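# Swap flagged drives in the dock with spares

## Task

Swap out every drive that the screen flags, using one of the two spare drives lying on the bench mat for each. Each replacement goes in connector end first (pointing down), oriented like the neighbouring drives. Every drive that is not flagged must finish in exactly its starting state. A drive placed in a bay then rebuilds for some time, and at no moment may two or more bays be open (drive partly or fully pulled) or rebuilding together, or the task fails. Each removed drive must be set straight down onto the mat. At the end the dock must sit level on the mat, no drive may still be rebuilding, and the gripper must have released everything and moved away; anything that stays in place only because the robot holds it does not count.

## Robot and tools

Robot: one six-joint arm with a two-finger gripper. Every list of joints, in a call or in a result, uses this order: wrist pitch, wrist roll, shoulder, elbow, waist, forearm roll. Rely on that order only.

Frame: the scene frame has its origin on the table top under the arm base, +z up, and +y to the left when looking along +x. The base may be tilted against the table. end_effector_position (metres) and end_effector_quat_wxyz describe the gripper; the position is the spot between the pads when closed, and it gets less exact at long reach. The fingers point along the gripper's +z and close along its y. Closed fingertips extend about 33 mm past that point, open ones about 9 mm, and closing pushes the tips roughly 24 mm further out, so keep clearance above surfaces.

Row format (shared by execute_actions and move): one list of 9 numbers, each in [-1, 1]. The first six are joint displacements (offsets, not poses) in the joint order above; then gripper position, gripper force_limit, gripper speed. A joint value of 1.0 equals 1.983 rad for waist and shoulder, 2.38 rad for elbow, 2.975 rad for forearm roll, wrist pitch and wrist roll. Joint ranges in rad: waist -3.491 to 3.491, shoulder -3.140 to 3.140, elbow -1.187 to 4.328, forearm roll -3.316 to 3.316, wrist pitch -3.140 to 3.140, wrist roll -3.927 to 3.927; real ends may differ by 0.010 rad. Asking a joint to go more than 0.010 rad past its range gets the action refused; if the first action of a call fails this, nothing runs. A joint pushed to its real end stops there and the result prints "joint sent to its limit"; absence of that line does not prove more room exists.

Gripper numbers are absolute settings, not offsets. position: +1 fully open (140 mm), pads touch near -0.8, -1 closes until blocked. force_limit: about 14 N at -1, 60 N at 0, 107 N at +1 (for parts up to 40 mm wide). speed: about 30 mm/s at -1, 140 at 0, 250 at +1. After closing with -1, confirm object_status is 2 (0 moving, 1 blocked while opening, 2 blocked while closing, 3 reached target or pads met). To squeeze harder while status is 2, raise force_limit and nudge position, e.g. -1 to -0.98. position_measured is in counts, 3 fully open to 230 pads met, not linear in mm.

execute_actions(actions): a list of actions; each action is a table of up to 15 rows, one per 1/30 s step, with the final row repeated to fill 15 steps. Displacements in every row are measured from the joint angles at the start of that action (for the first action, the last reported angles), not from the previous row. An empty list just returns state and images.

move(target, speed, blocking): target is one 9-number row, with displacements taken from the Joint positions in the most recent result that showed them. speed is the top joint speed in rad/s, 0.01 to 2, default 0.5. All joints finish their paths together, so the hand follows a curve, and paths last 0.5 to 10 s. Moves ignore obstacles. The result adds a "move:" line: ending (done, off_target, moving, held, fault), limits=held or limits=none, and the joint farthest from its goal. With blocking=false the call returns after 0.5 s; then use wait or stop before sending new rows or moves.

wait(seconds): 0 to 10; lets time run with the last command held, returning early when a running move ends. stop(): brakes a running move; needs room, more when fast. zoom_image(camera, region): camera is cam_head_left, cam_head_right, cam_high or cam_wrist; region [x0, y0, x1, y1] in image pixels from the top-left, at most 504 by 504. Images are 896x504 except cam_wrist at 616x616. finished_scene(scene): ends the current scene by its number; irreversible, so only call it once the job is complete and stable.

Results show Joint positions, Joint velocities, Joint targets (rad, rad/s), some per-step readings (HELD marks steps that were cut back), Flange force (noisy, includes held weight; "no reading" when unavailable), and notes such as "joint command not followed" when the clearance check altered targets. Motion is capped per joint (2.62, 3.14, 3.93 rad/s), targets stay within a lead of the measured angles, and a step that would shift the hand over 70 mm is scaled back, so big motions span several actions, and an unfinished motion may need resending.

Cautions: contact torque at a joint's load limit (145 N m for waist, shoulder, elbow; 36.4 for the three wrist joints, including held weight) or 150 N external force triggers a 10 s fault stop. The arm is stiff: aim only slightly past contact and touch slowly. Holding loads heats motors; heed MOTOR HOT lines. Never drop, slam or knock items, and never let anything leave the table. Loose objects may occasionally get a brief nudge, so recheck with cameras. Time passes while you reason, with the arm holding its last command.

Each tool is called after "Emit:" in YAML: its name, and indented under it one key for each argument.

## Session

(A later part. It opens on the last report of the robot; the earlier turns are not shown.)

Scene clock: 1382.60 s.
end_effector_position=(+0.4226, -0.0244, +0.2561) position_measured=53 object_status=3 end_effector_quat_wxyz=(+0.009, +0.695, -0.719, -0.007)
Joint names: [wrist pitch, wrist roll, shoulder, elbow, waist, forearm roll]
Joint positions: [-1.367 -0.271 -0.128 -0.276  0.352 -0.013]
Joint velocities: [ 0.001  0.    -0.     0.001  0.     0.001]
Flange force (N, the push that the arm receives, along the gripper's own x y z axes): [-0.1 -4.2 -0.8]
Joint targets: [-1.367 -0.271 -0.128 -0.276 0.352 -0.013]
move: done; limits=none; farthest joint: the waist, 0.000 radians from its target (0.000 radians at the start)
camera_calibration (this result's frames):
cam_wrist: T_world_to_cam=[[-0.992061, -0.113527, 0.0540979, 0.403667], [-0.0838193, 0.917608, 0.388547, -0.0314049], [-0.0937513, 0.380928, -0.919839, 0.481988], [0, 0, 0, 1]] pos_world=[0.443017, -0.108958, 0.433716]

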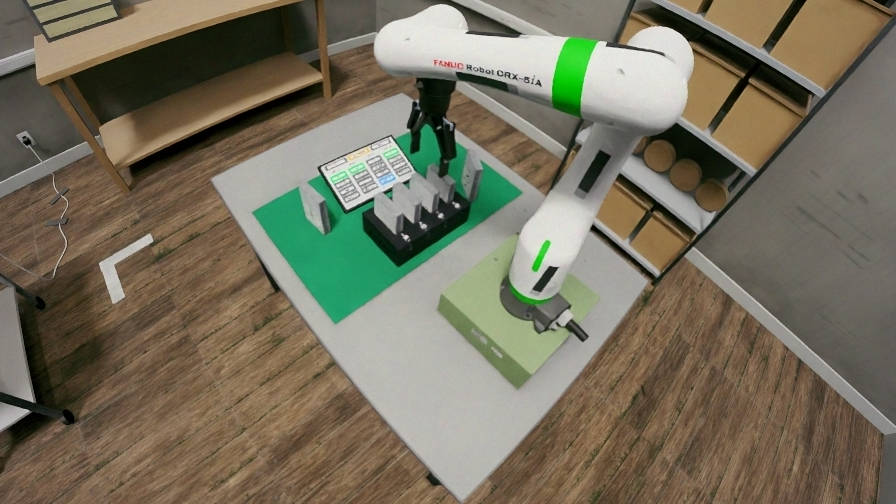

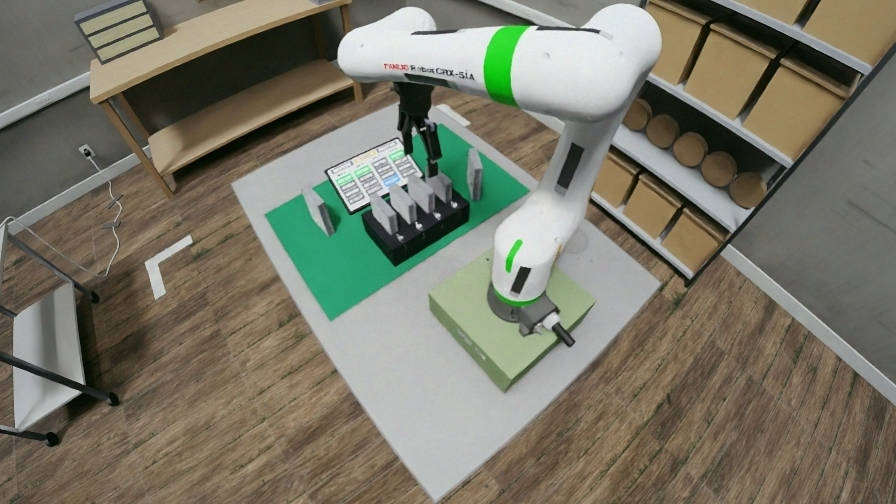

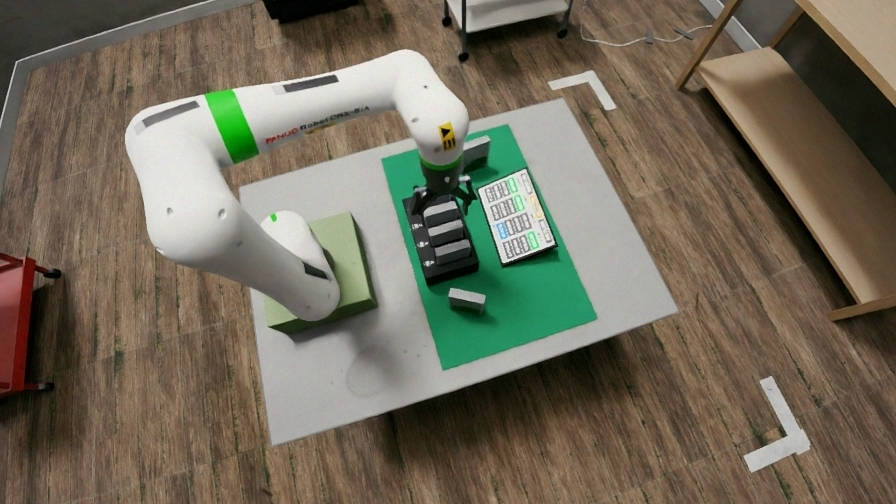

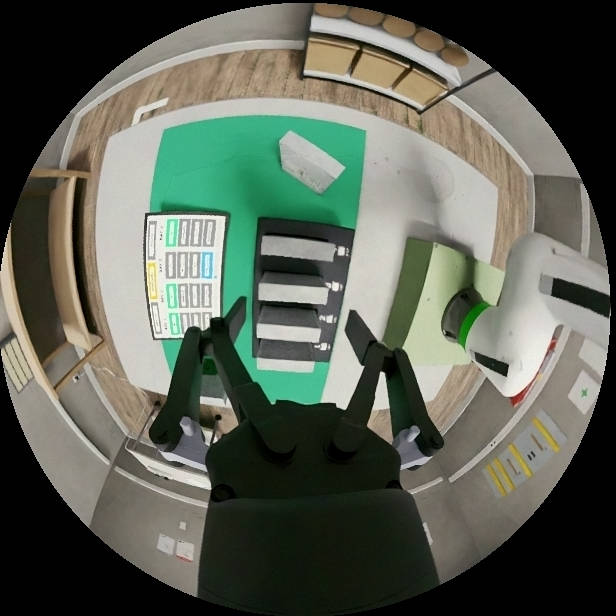

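Emit:
move:
  target: [-0.035,0,-0.08,0.01,0,0,0.6,0,0]
  speed: 0.5

Emit:
wait:
  seconds: 10

Emit:
wait:
  seconds: 10

Emit:
zoom_image:
  camera: "cam_high"
  region: [465,160,565,270]

Scene clock: 1387.17 s.
end_effector_position=(+0.3974, -0.0298, +0.3257) position_measured=53 object_status=3 end_effector_quat_wxyz=(-0.025, +0.696, -0.718, +0.013)
Joint names: [wrist pitch, wrist roll, shoulder, elbow, waist, forearm roll]
Joint positions: [-1.471 -0.271 -0.287 -0.252  0.352 -0.013]
Joint velocities: [-0.    -0.001  0.    -0.002 -0.    -0.   ]
Flange force (N, the push that the arm receives, along the gripper's own x y z axes): [-0.9 -3.9 -3.1]
Joint targets: [-1.471 -0.271 -0.287 -0.252 0.352 -0.013]
move: done; limits=none; farthest joint: the waist, 0.000 radians from its target (0.000 radians at the start)
camera_calibration (this result's frames):
cam_wrist: T_world_to_cam=[[-0.99298, -0.115917, -0.0235464, 0.399888], [-0.115672, 0.910014, 0.398114, -0.0463338], [-0.0247205, 0.398042, -0.917034, 0.517911], [0, 0, 0, 1]] pos_world=[0.404524, -0.117632, 0.502804]

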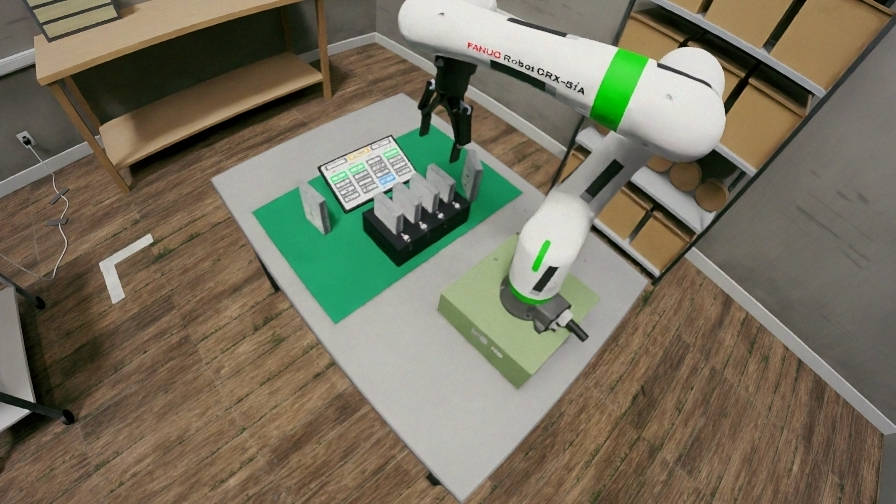

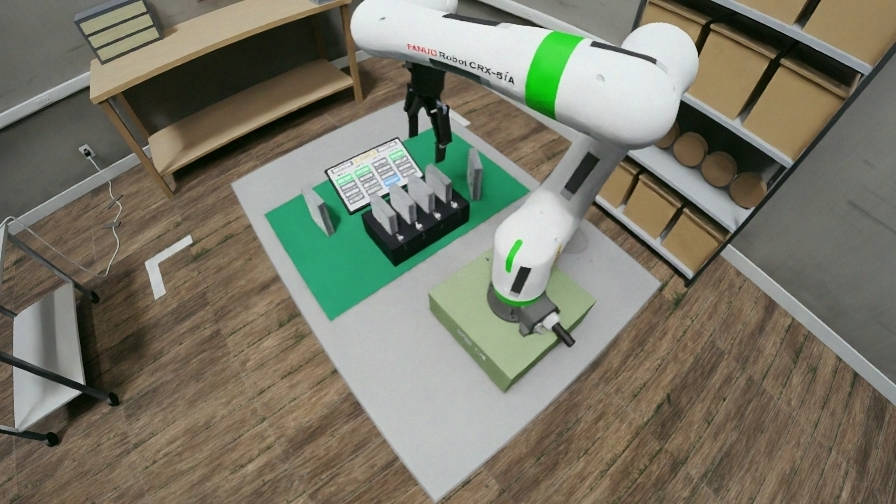

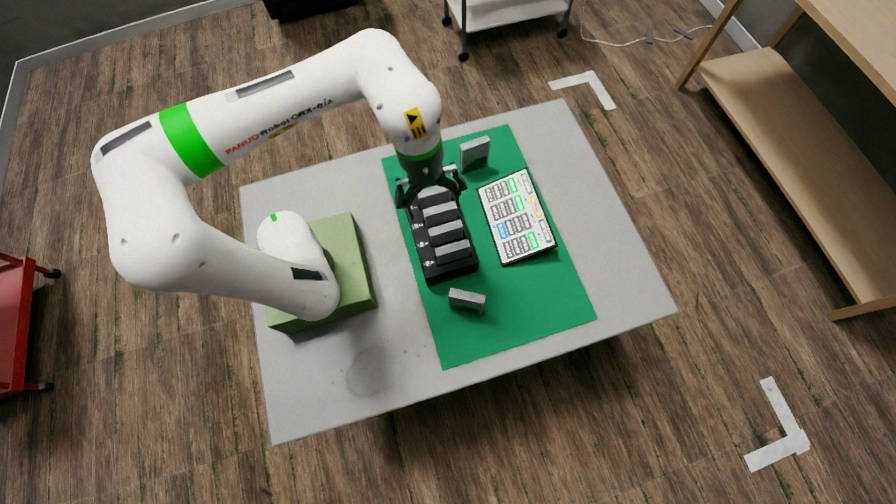

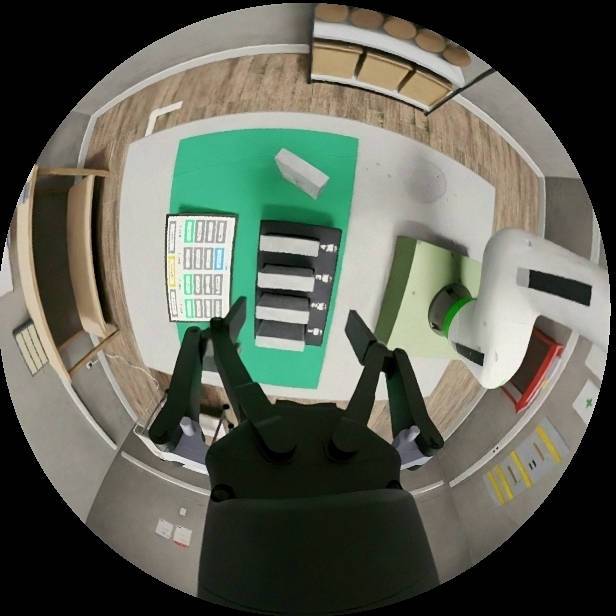

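Scene clock: 1397.17 s.
end_effector_position=(+0.3974, -0.0298, +0.3257) position_measured=53 object_status=3 end_effector_quat_wxyz=(-0.025, +0.696, -0.718, +0.013)
Joint names: [wrist pitch, wrist roll, shoulder, elbow, waist, forearm roll]
Joint positions: [-1.471 -0.271 -0.287 -0.252  0.352 -0.013]
Joint velocities: [-0.     0.     0.    -0.001  0.    -0.   ]
Flange force (N, the push that the arm receives, along the gripper's own x y z axes): [5.4 -8.9 -4.1]
Joint targets: [-1.471 -0.271 -0.287 -0.252 0.352 -0.013]
wait: 10.00 s; at rest by 0.17 s
camera_calibration (this result's frames):
cam_wrist: T_world_to_cam=[[-0.992979, -0.115917, -0.0235767, 0.399895], [-0.115684, 0.910011, 0.398117, -0.0463371], [-0.0246934, 0.398049, -0.917032, 0.517916], [0, 0, 0, 1]] pos_world=[0.404516, -0.117634, 0.502821]

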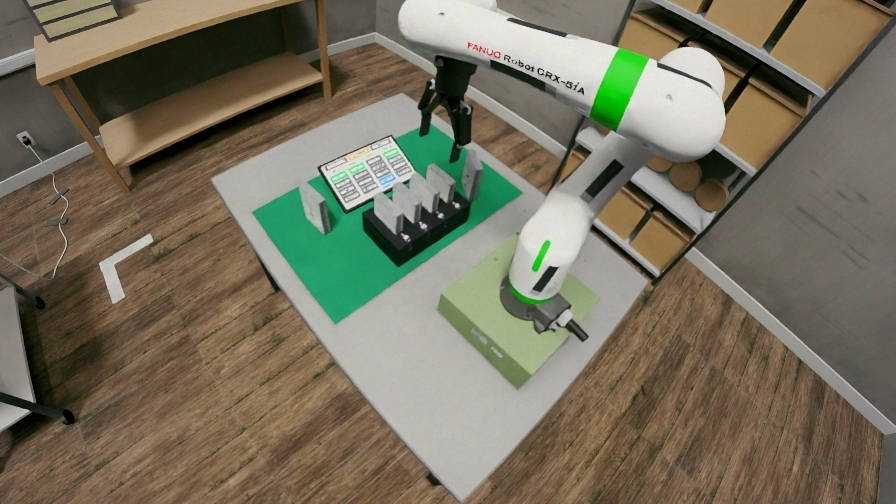

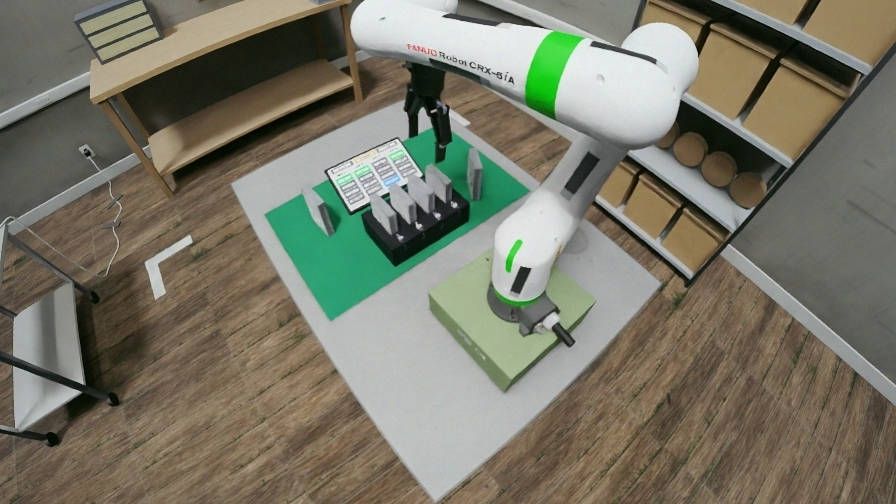

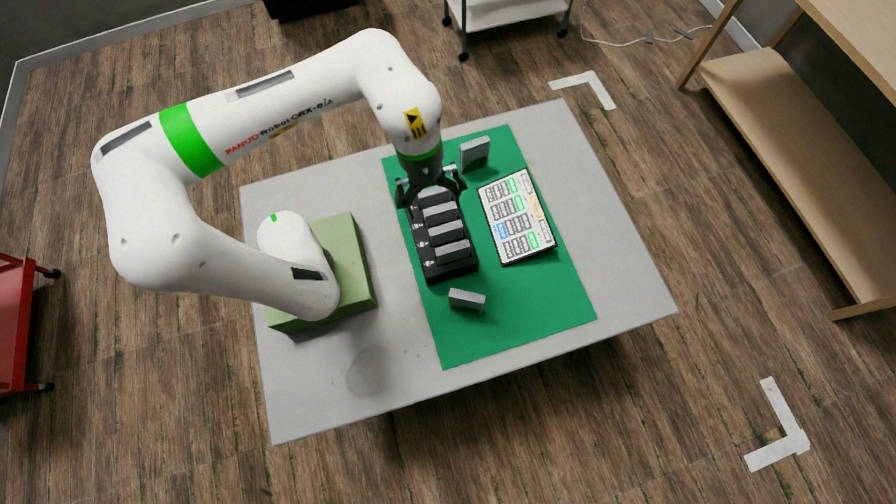

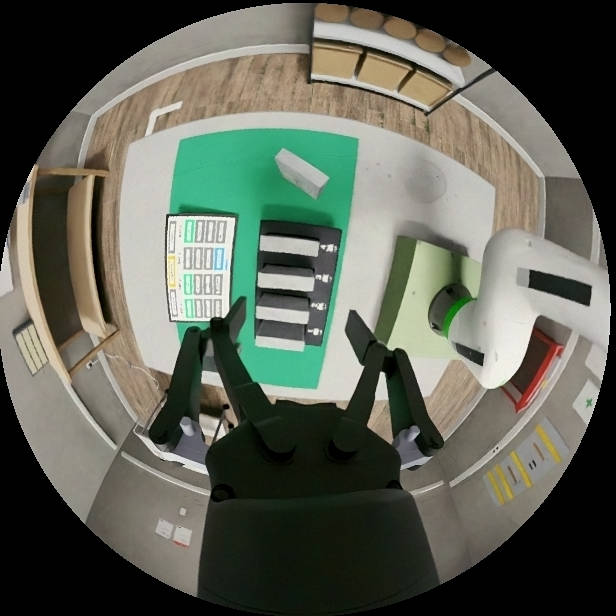

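Scene clock: 1407.17 s.
end_effector_position=(+0.3974, -0.0298, +0.3257) position_measured=53 object_status=3 end_effector_quat_wxyz=(-0.025, +0.696, -0.718, +0.013)
Joint names: [wrist pitch, wrist roll, shoulder, elbow, waist, forearm roll]
Joint positions: [-1.471 -0.271 -0.287 -0.252  0.352 -0.013]
Joint velocities: [ 0.     0.001 -0.    -0.001  0.     0.001]
Flange force (N, the push that the arm receives, along the gripper's own x y z axes): [-1.0 -5.7 -3.4]
Joint targets: [-1.471 -0.271 -0.287 -0.252 0.352 -0.013]
wait: 10.00 s; at rest by 0.17 s
camera_calibration (this result's frames):
cam_wrist: T_world_to_cam=[[-0.992979, -0.115917, -0.0235766, 0.399895], [-0.115684, 0.910011, 0.398117, -0.0463372], [-0.0246934, 0.398049, -0.917032, 0.517916], [0, 0, 0, 1]] pos_world=[0.404516, -0.117634, 0.502821]

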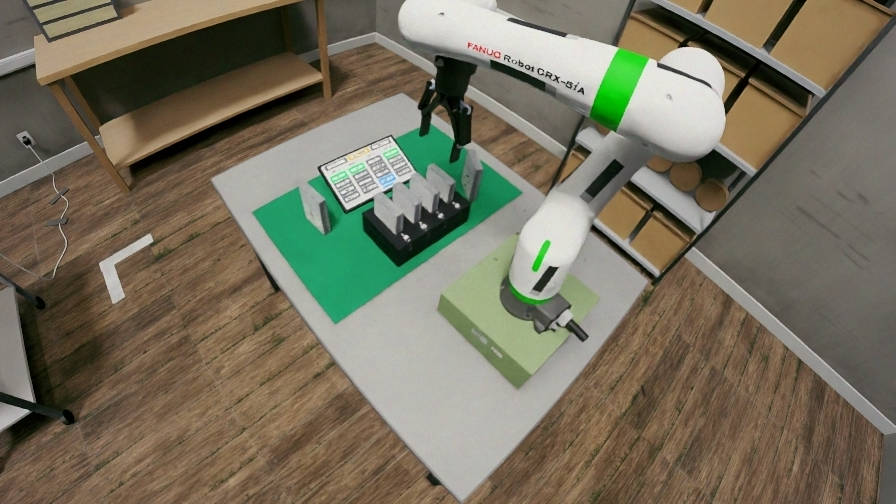

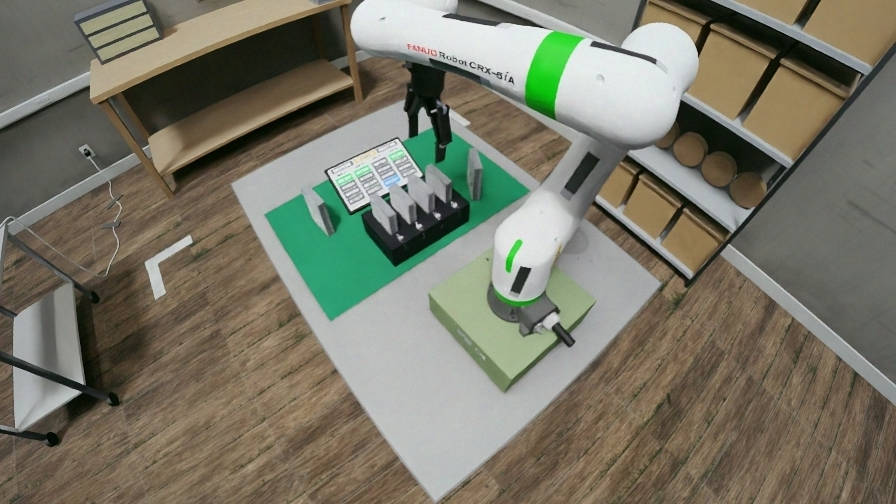

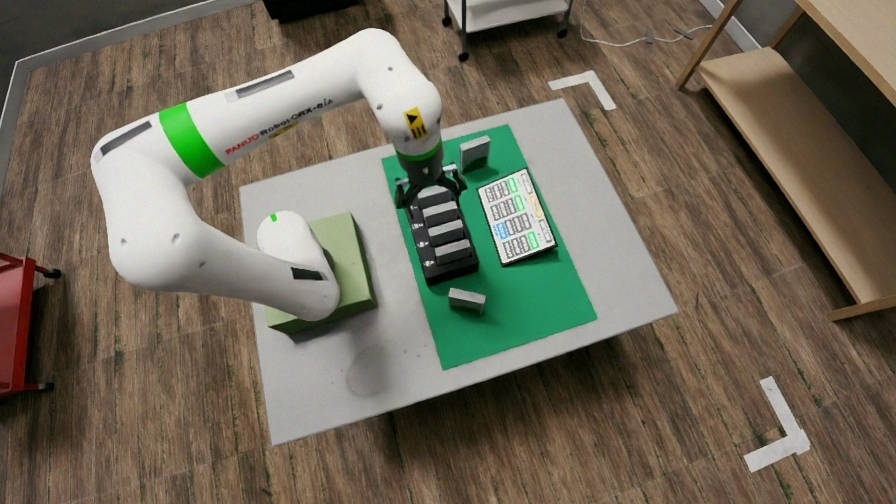

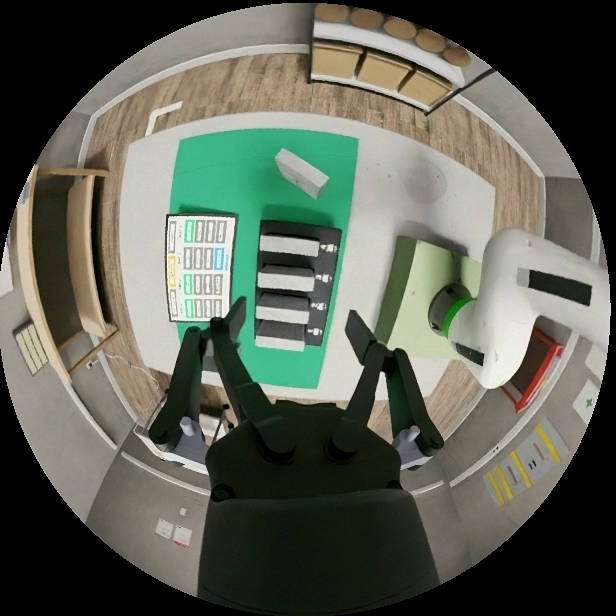

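Region (465, 160, 565, 270) of cam_high's 896x504 image, scaled by 4.582, with more detail than that image has; it fills the left 458 columns of this view, and the rest is white.

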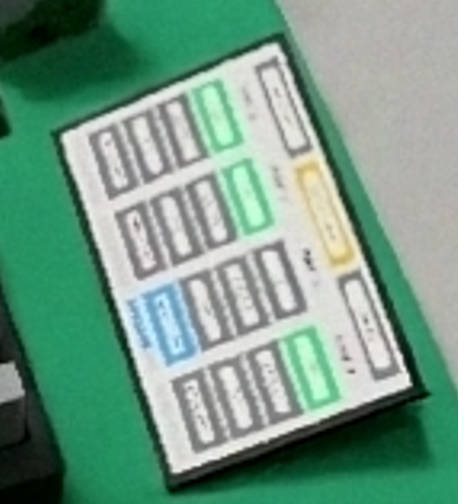

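Emit:
wait:
  seconds: 10

Emit:
wait:
  seconds: 10

Emit:
wait:
  seconds: 10

Emit:
zoom_image:
  camera: "cam_high"
  region: [465,160,565,270]

Scene clock: 1420.87 s.
end_effector_position=(+0.3974, -0.0298, +0.3257) position_measured=53 object_status=3 end_effector_quat_wxyz=(-0.025, +0.696, -0.718, +0.013)
Joint names: [wrist pitch, wrist roll, shoulder, elbow, waist, forearm roll]
Joint positions: [-1.471 -0.271 -0.287 -0.252  0.352 -0.013]
Joint velocities: [ 0.001  0.001 -0.    -0.001 -0.    -0.   ]
Flange force (N, the push that the arm receives, along the gripper's own x y z axes): [-0.1 -7.6 -3.5]
Joint targets: [-1.471 -0.271 -0.287 -0.252 0.352 -0.013]
wait: 10.00 s; at rest from the start
camera_calibration (this result's frames):
cam_wrist: T_world_to_cam=[[-0.992979, -0.115917, -0.0235764, 0.399895], [-0.115684, 0.910011, 0.398117, -0.046337], [-0.0246937, 0.398049, -0.917032, 0.517916], [0, 0, 0, 1]] pos_world=[0.404516, -0.117634, 0.502821]

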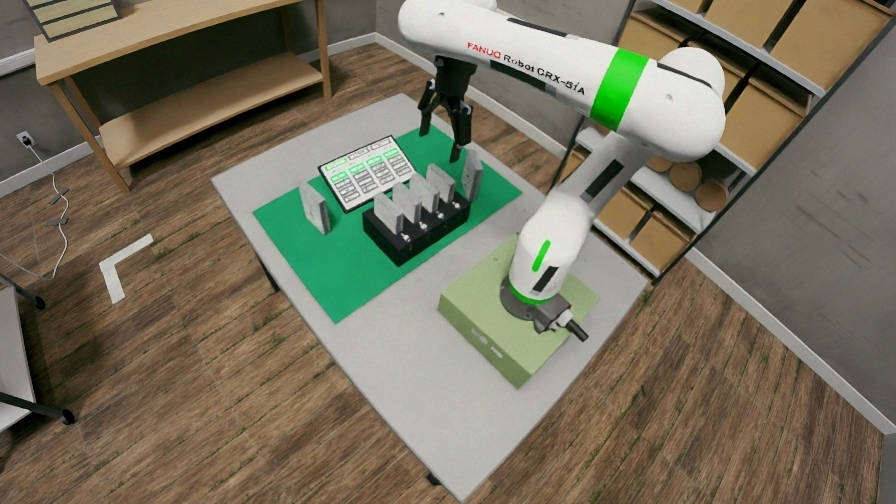

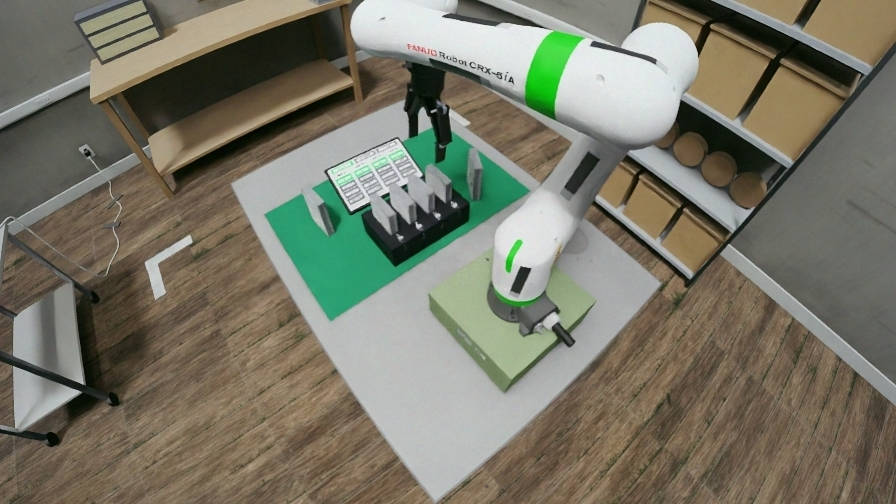

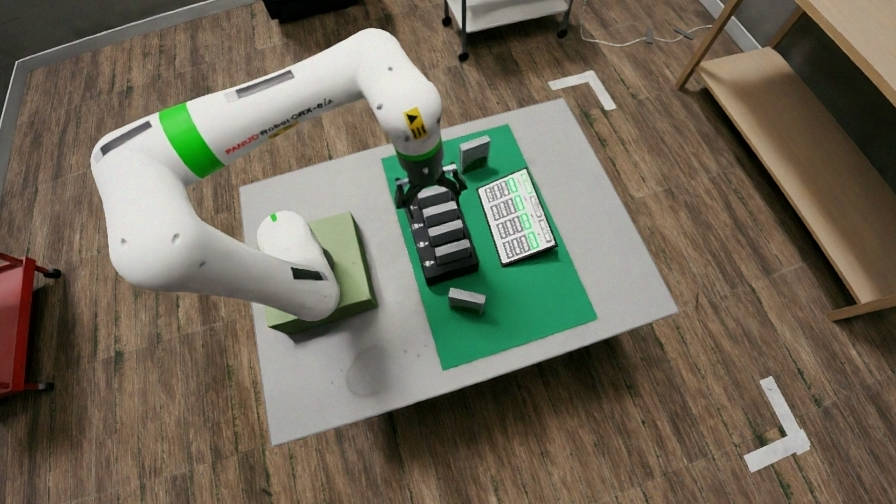

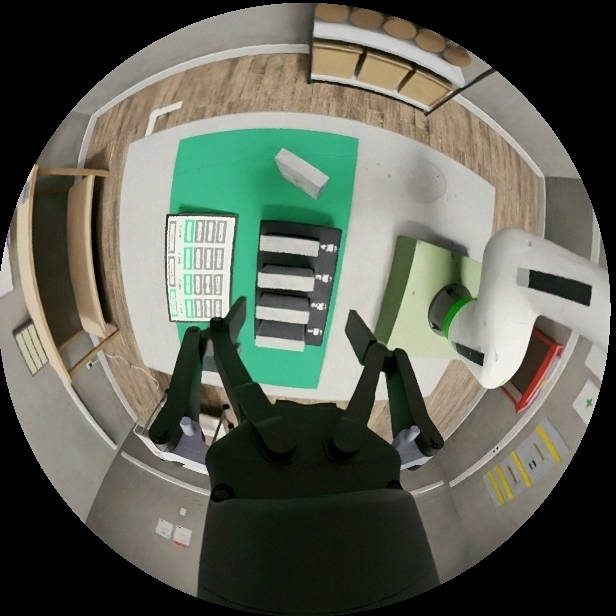

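Scene clock: 1430.87 s.
end_effector_position=(+0.3974, -0.0298, +0.3257) position_measured=53 object_status=3 end_effector_quat_wxyz=(-0.025, +0.696, -0.718, +0.013)
Joint names: [wrist pitch, wrist roll, shoulder, elbow, waist, forearm roll]
Joint positions: [-1.471 -0.271 -0.287 -0.252  0.352 -0.013]
Joint velocities: [-0.001 -0.     0.    -0.    -0.    -0.001]
Flange force (N, the push that the arm receives, along the gripper's own x y z axes): [3.6 -6.8 -3.3]
Joint targets: [-1.471 -0.271 -0.287 -0.252 0.352 -0.013]
wait: 10.00 s; at rest by 0.17 s
camera_calibration (this result's frames):
cam_wrist: T_world_to_cam=[[-0.992979, -0.115917, -0.0235765, 0.399895], [-0.115684, 0.910011, 0.398117, -0.0463371], [-0.0246935, 0.398049, -0.917032, 0.517916], [0, 0, 0, 1]] pos_world=[0.404516, -0.117634, 0.502821]

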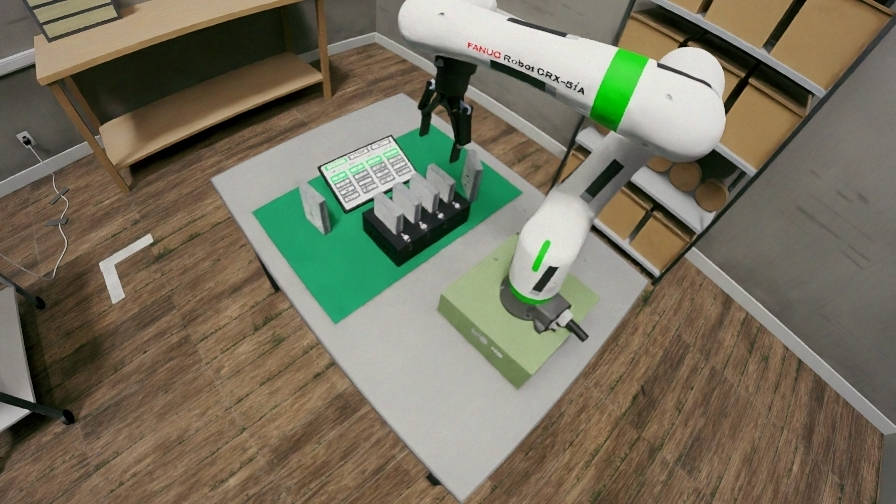

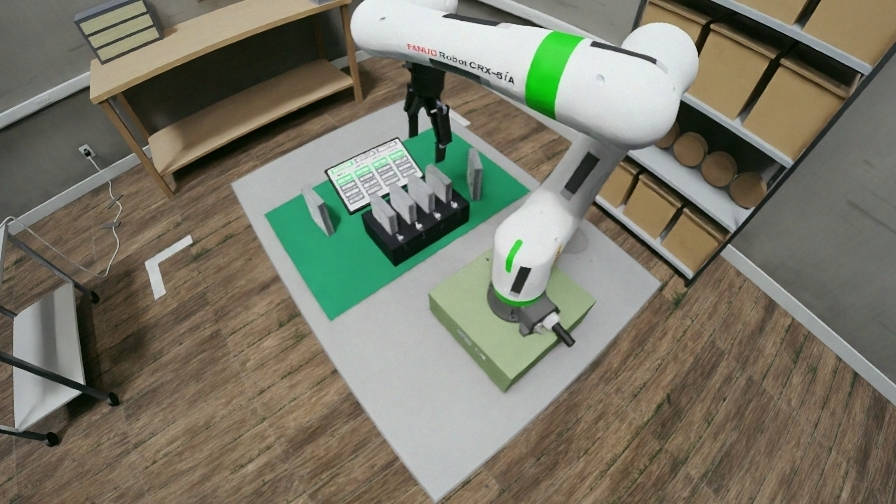

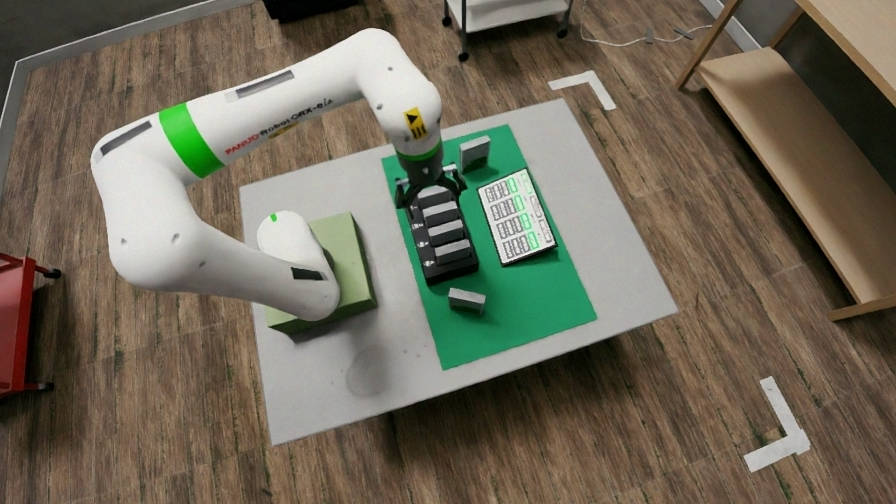

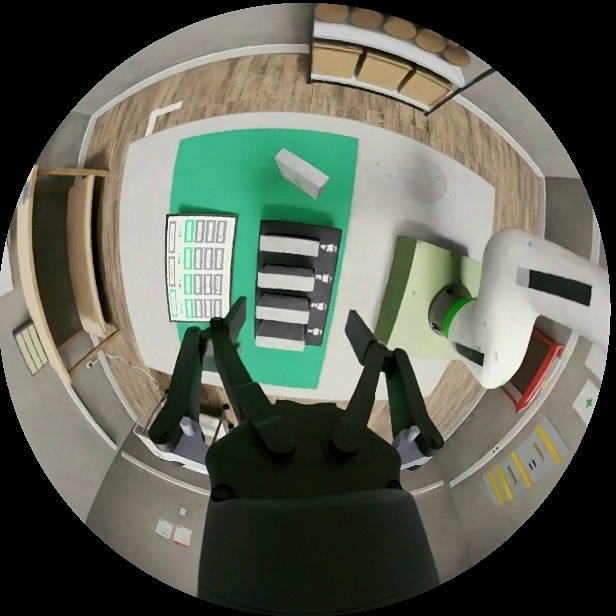

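Scene clock: 1440.87 s.
end_effector_position=(+0.3974, -0.0298, +0.3257) position_measured=53 object_status=3 end_effector_quat_wxyz=(-0.025, +0.696, -0.718, +0.013)
Joint names: [wrist pitch, wrist roll, shoulder, elbow, waist, forearm roll]
Joint positions: [-1.471 -0.271 -0.287 -0.252  0.352 -0.013]
Joint velocities: [-0.001 -0.001  0.    -0.001 -0.    -0.002]
Flange force (N, the push that the arm receives, along the gripper's own x y z axes): [0.6 -6.8 -3.0]
Joint targets: [-1.471 -0.271 -0.287 -0.252 0.352 -0.013]
wait: 10.00 s; at rest by 0.17 s
camera_calibration (this result's frames):
cam_wrist: T_world_to_cam=[[-0.992979, -0.115917, -0.0235766, 0.399895], [-0.115684, 0.910011, 0.398117, -0.0463371], [-0.0246935, 0.398049, -0.917032, 0.517916], [0, 0, 0, 1]] pos_world=[0.404516, -0.117634, 0.502821]

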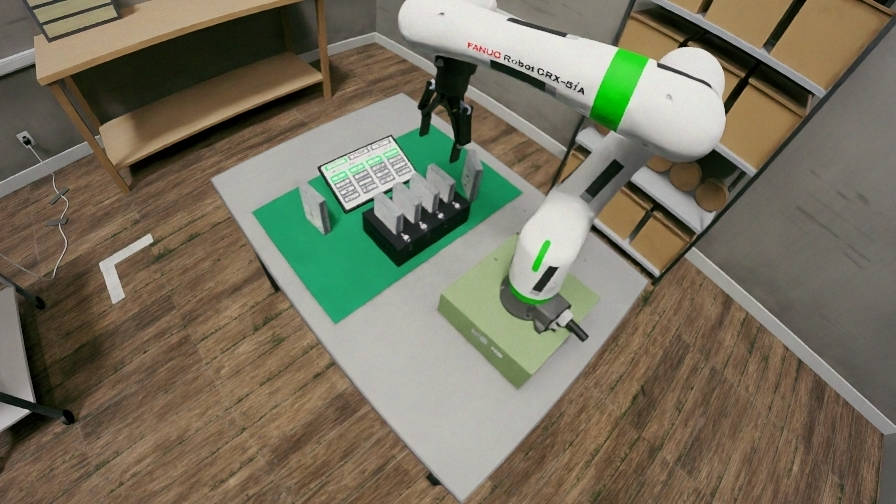

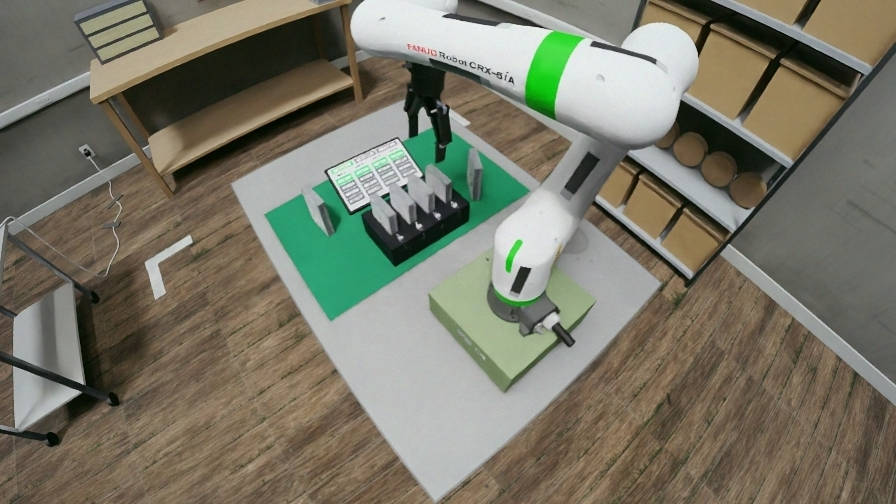

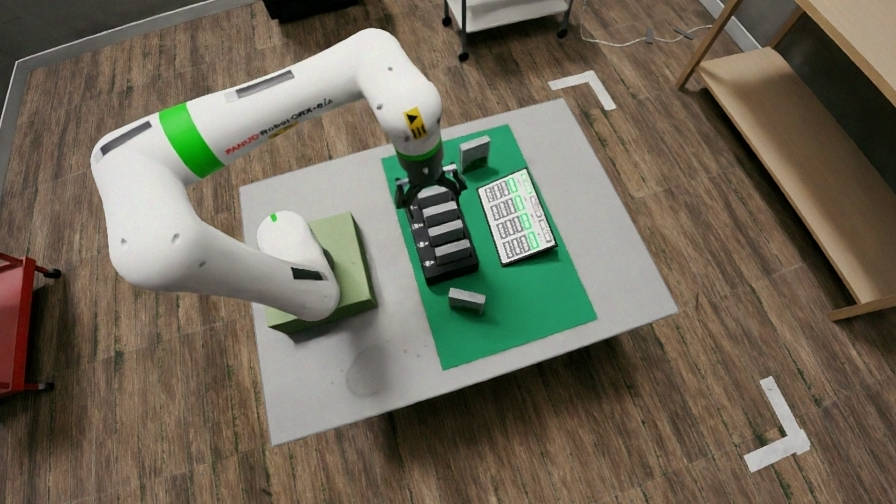

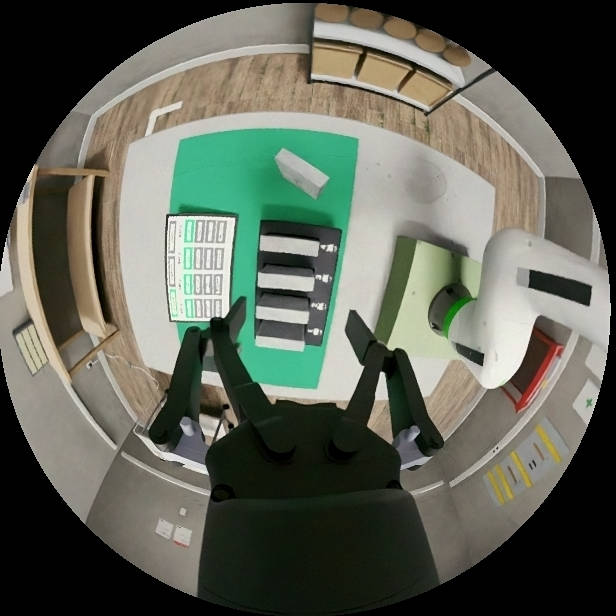

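Region (465, 160, 565, 270) of cam_high's 896x504 image, scaled by 4.582, with more detail than that image has; it fills the left 458 columns of this view, and the rest is white.

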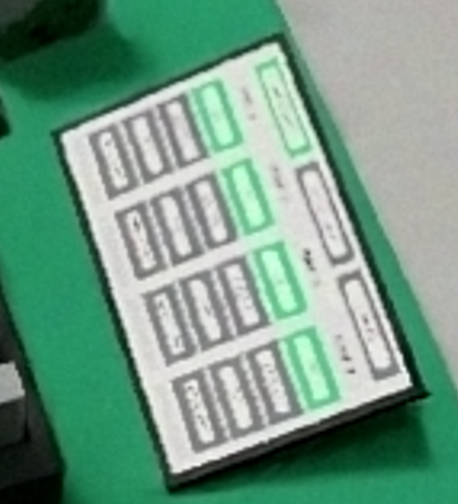

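Emit:
finished_scene:
  scene: 1

The scene is finished: the task was done.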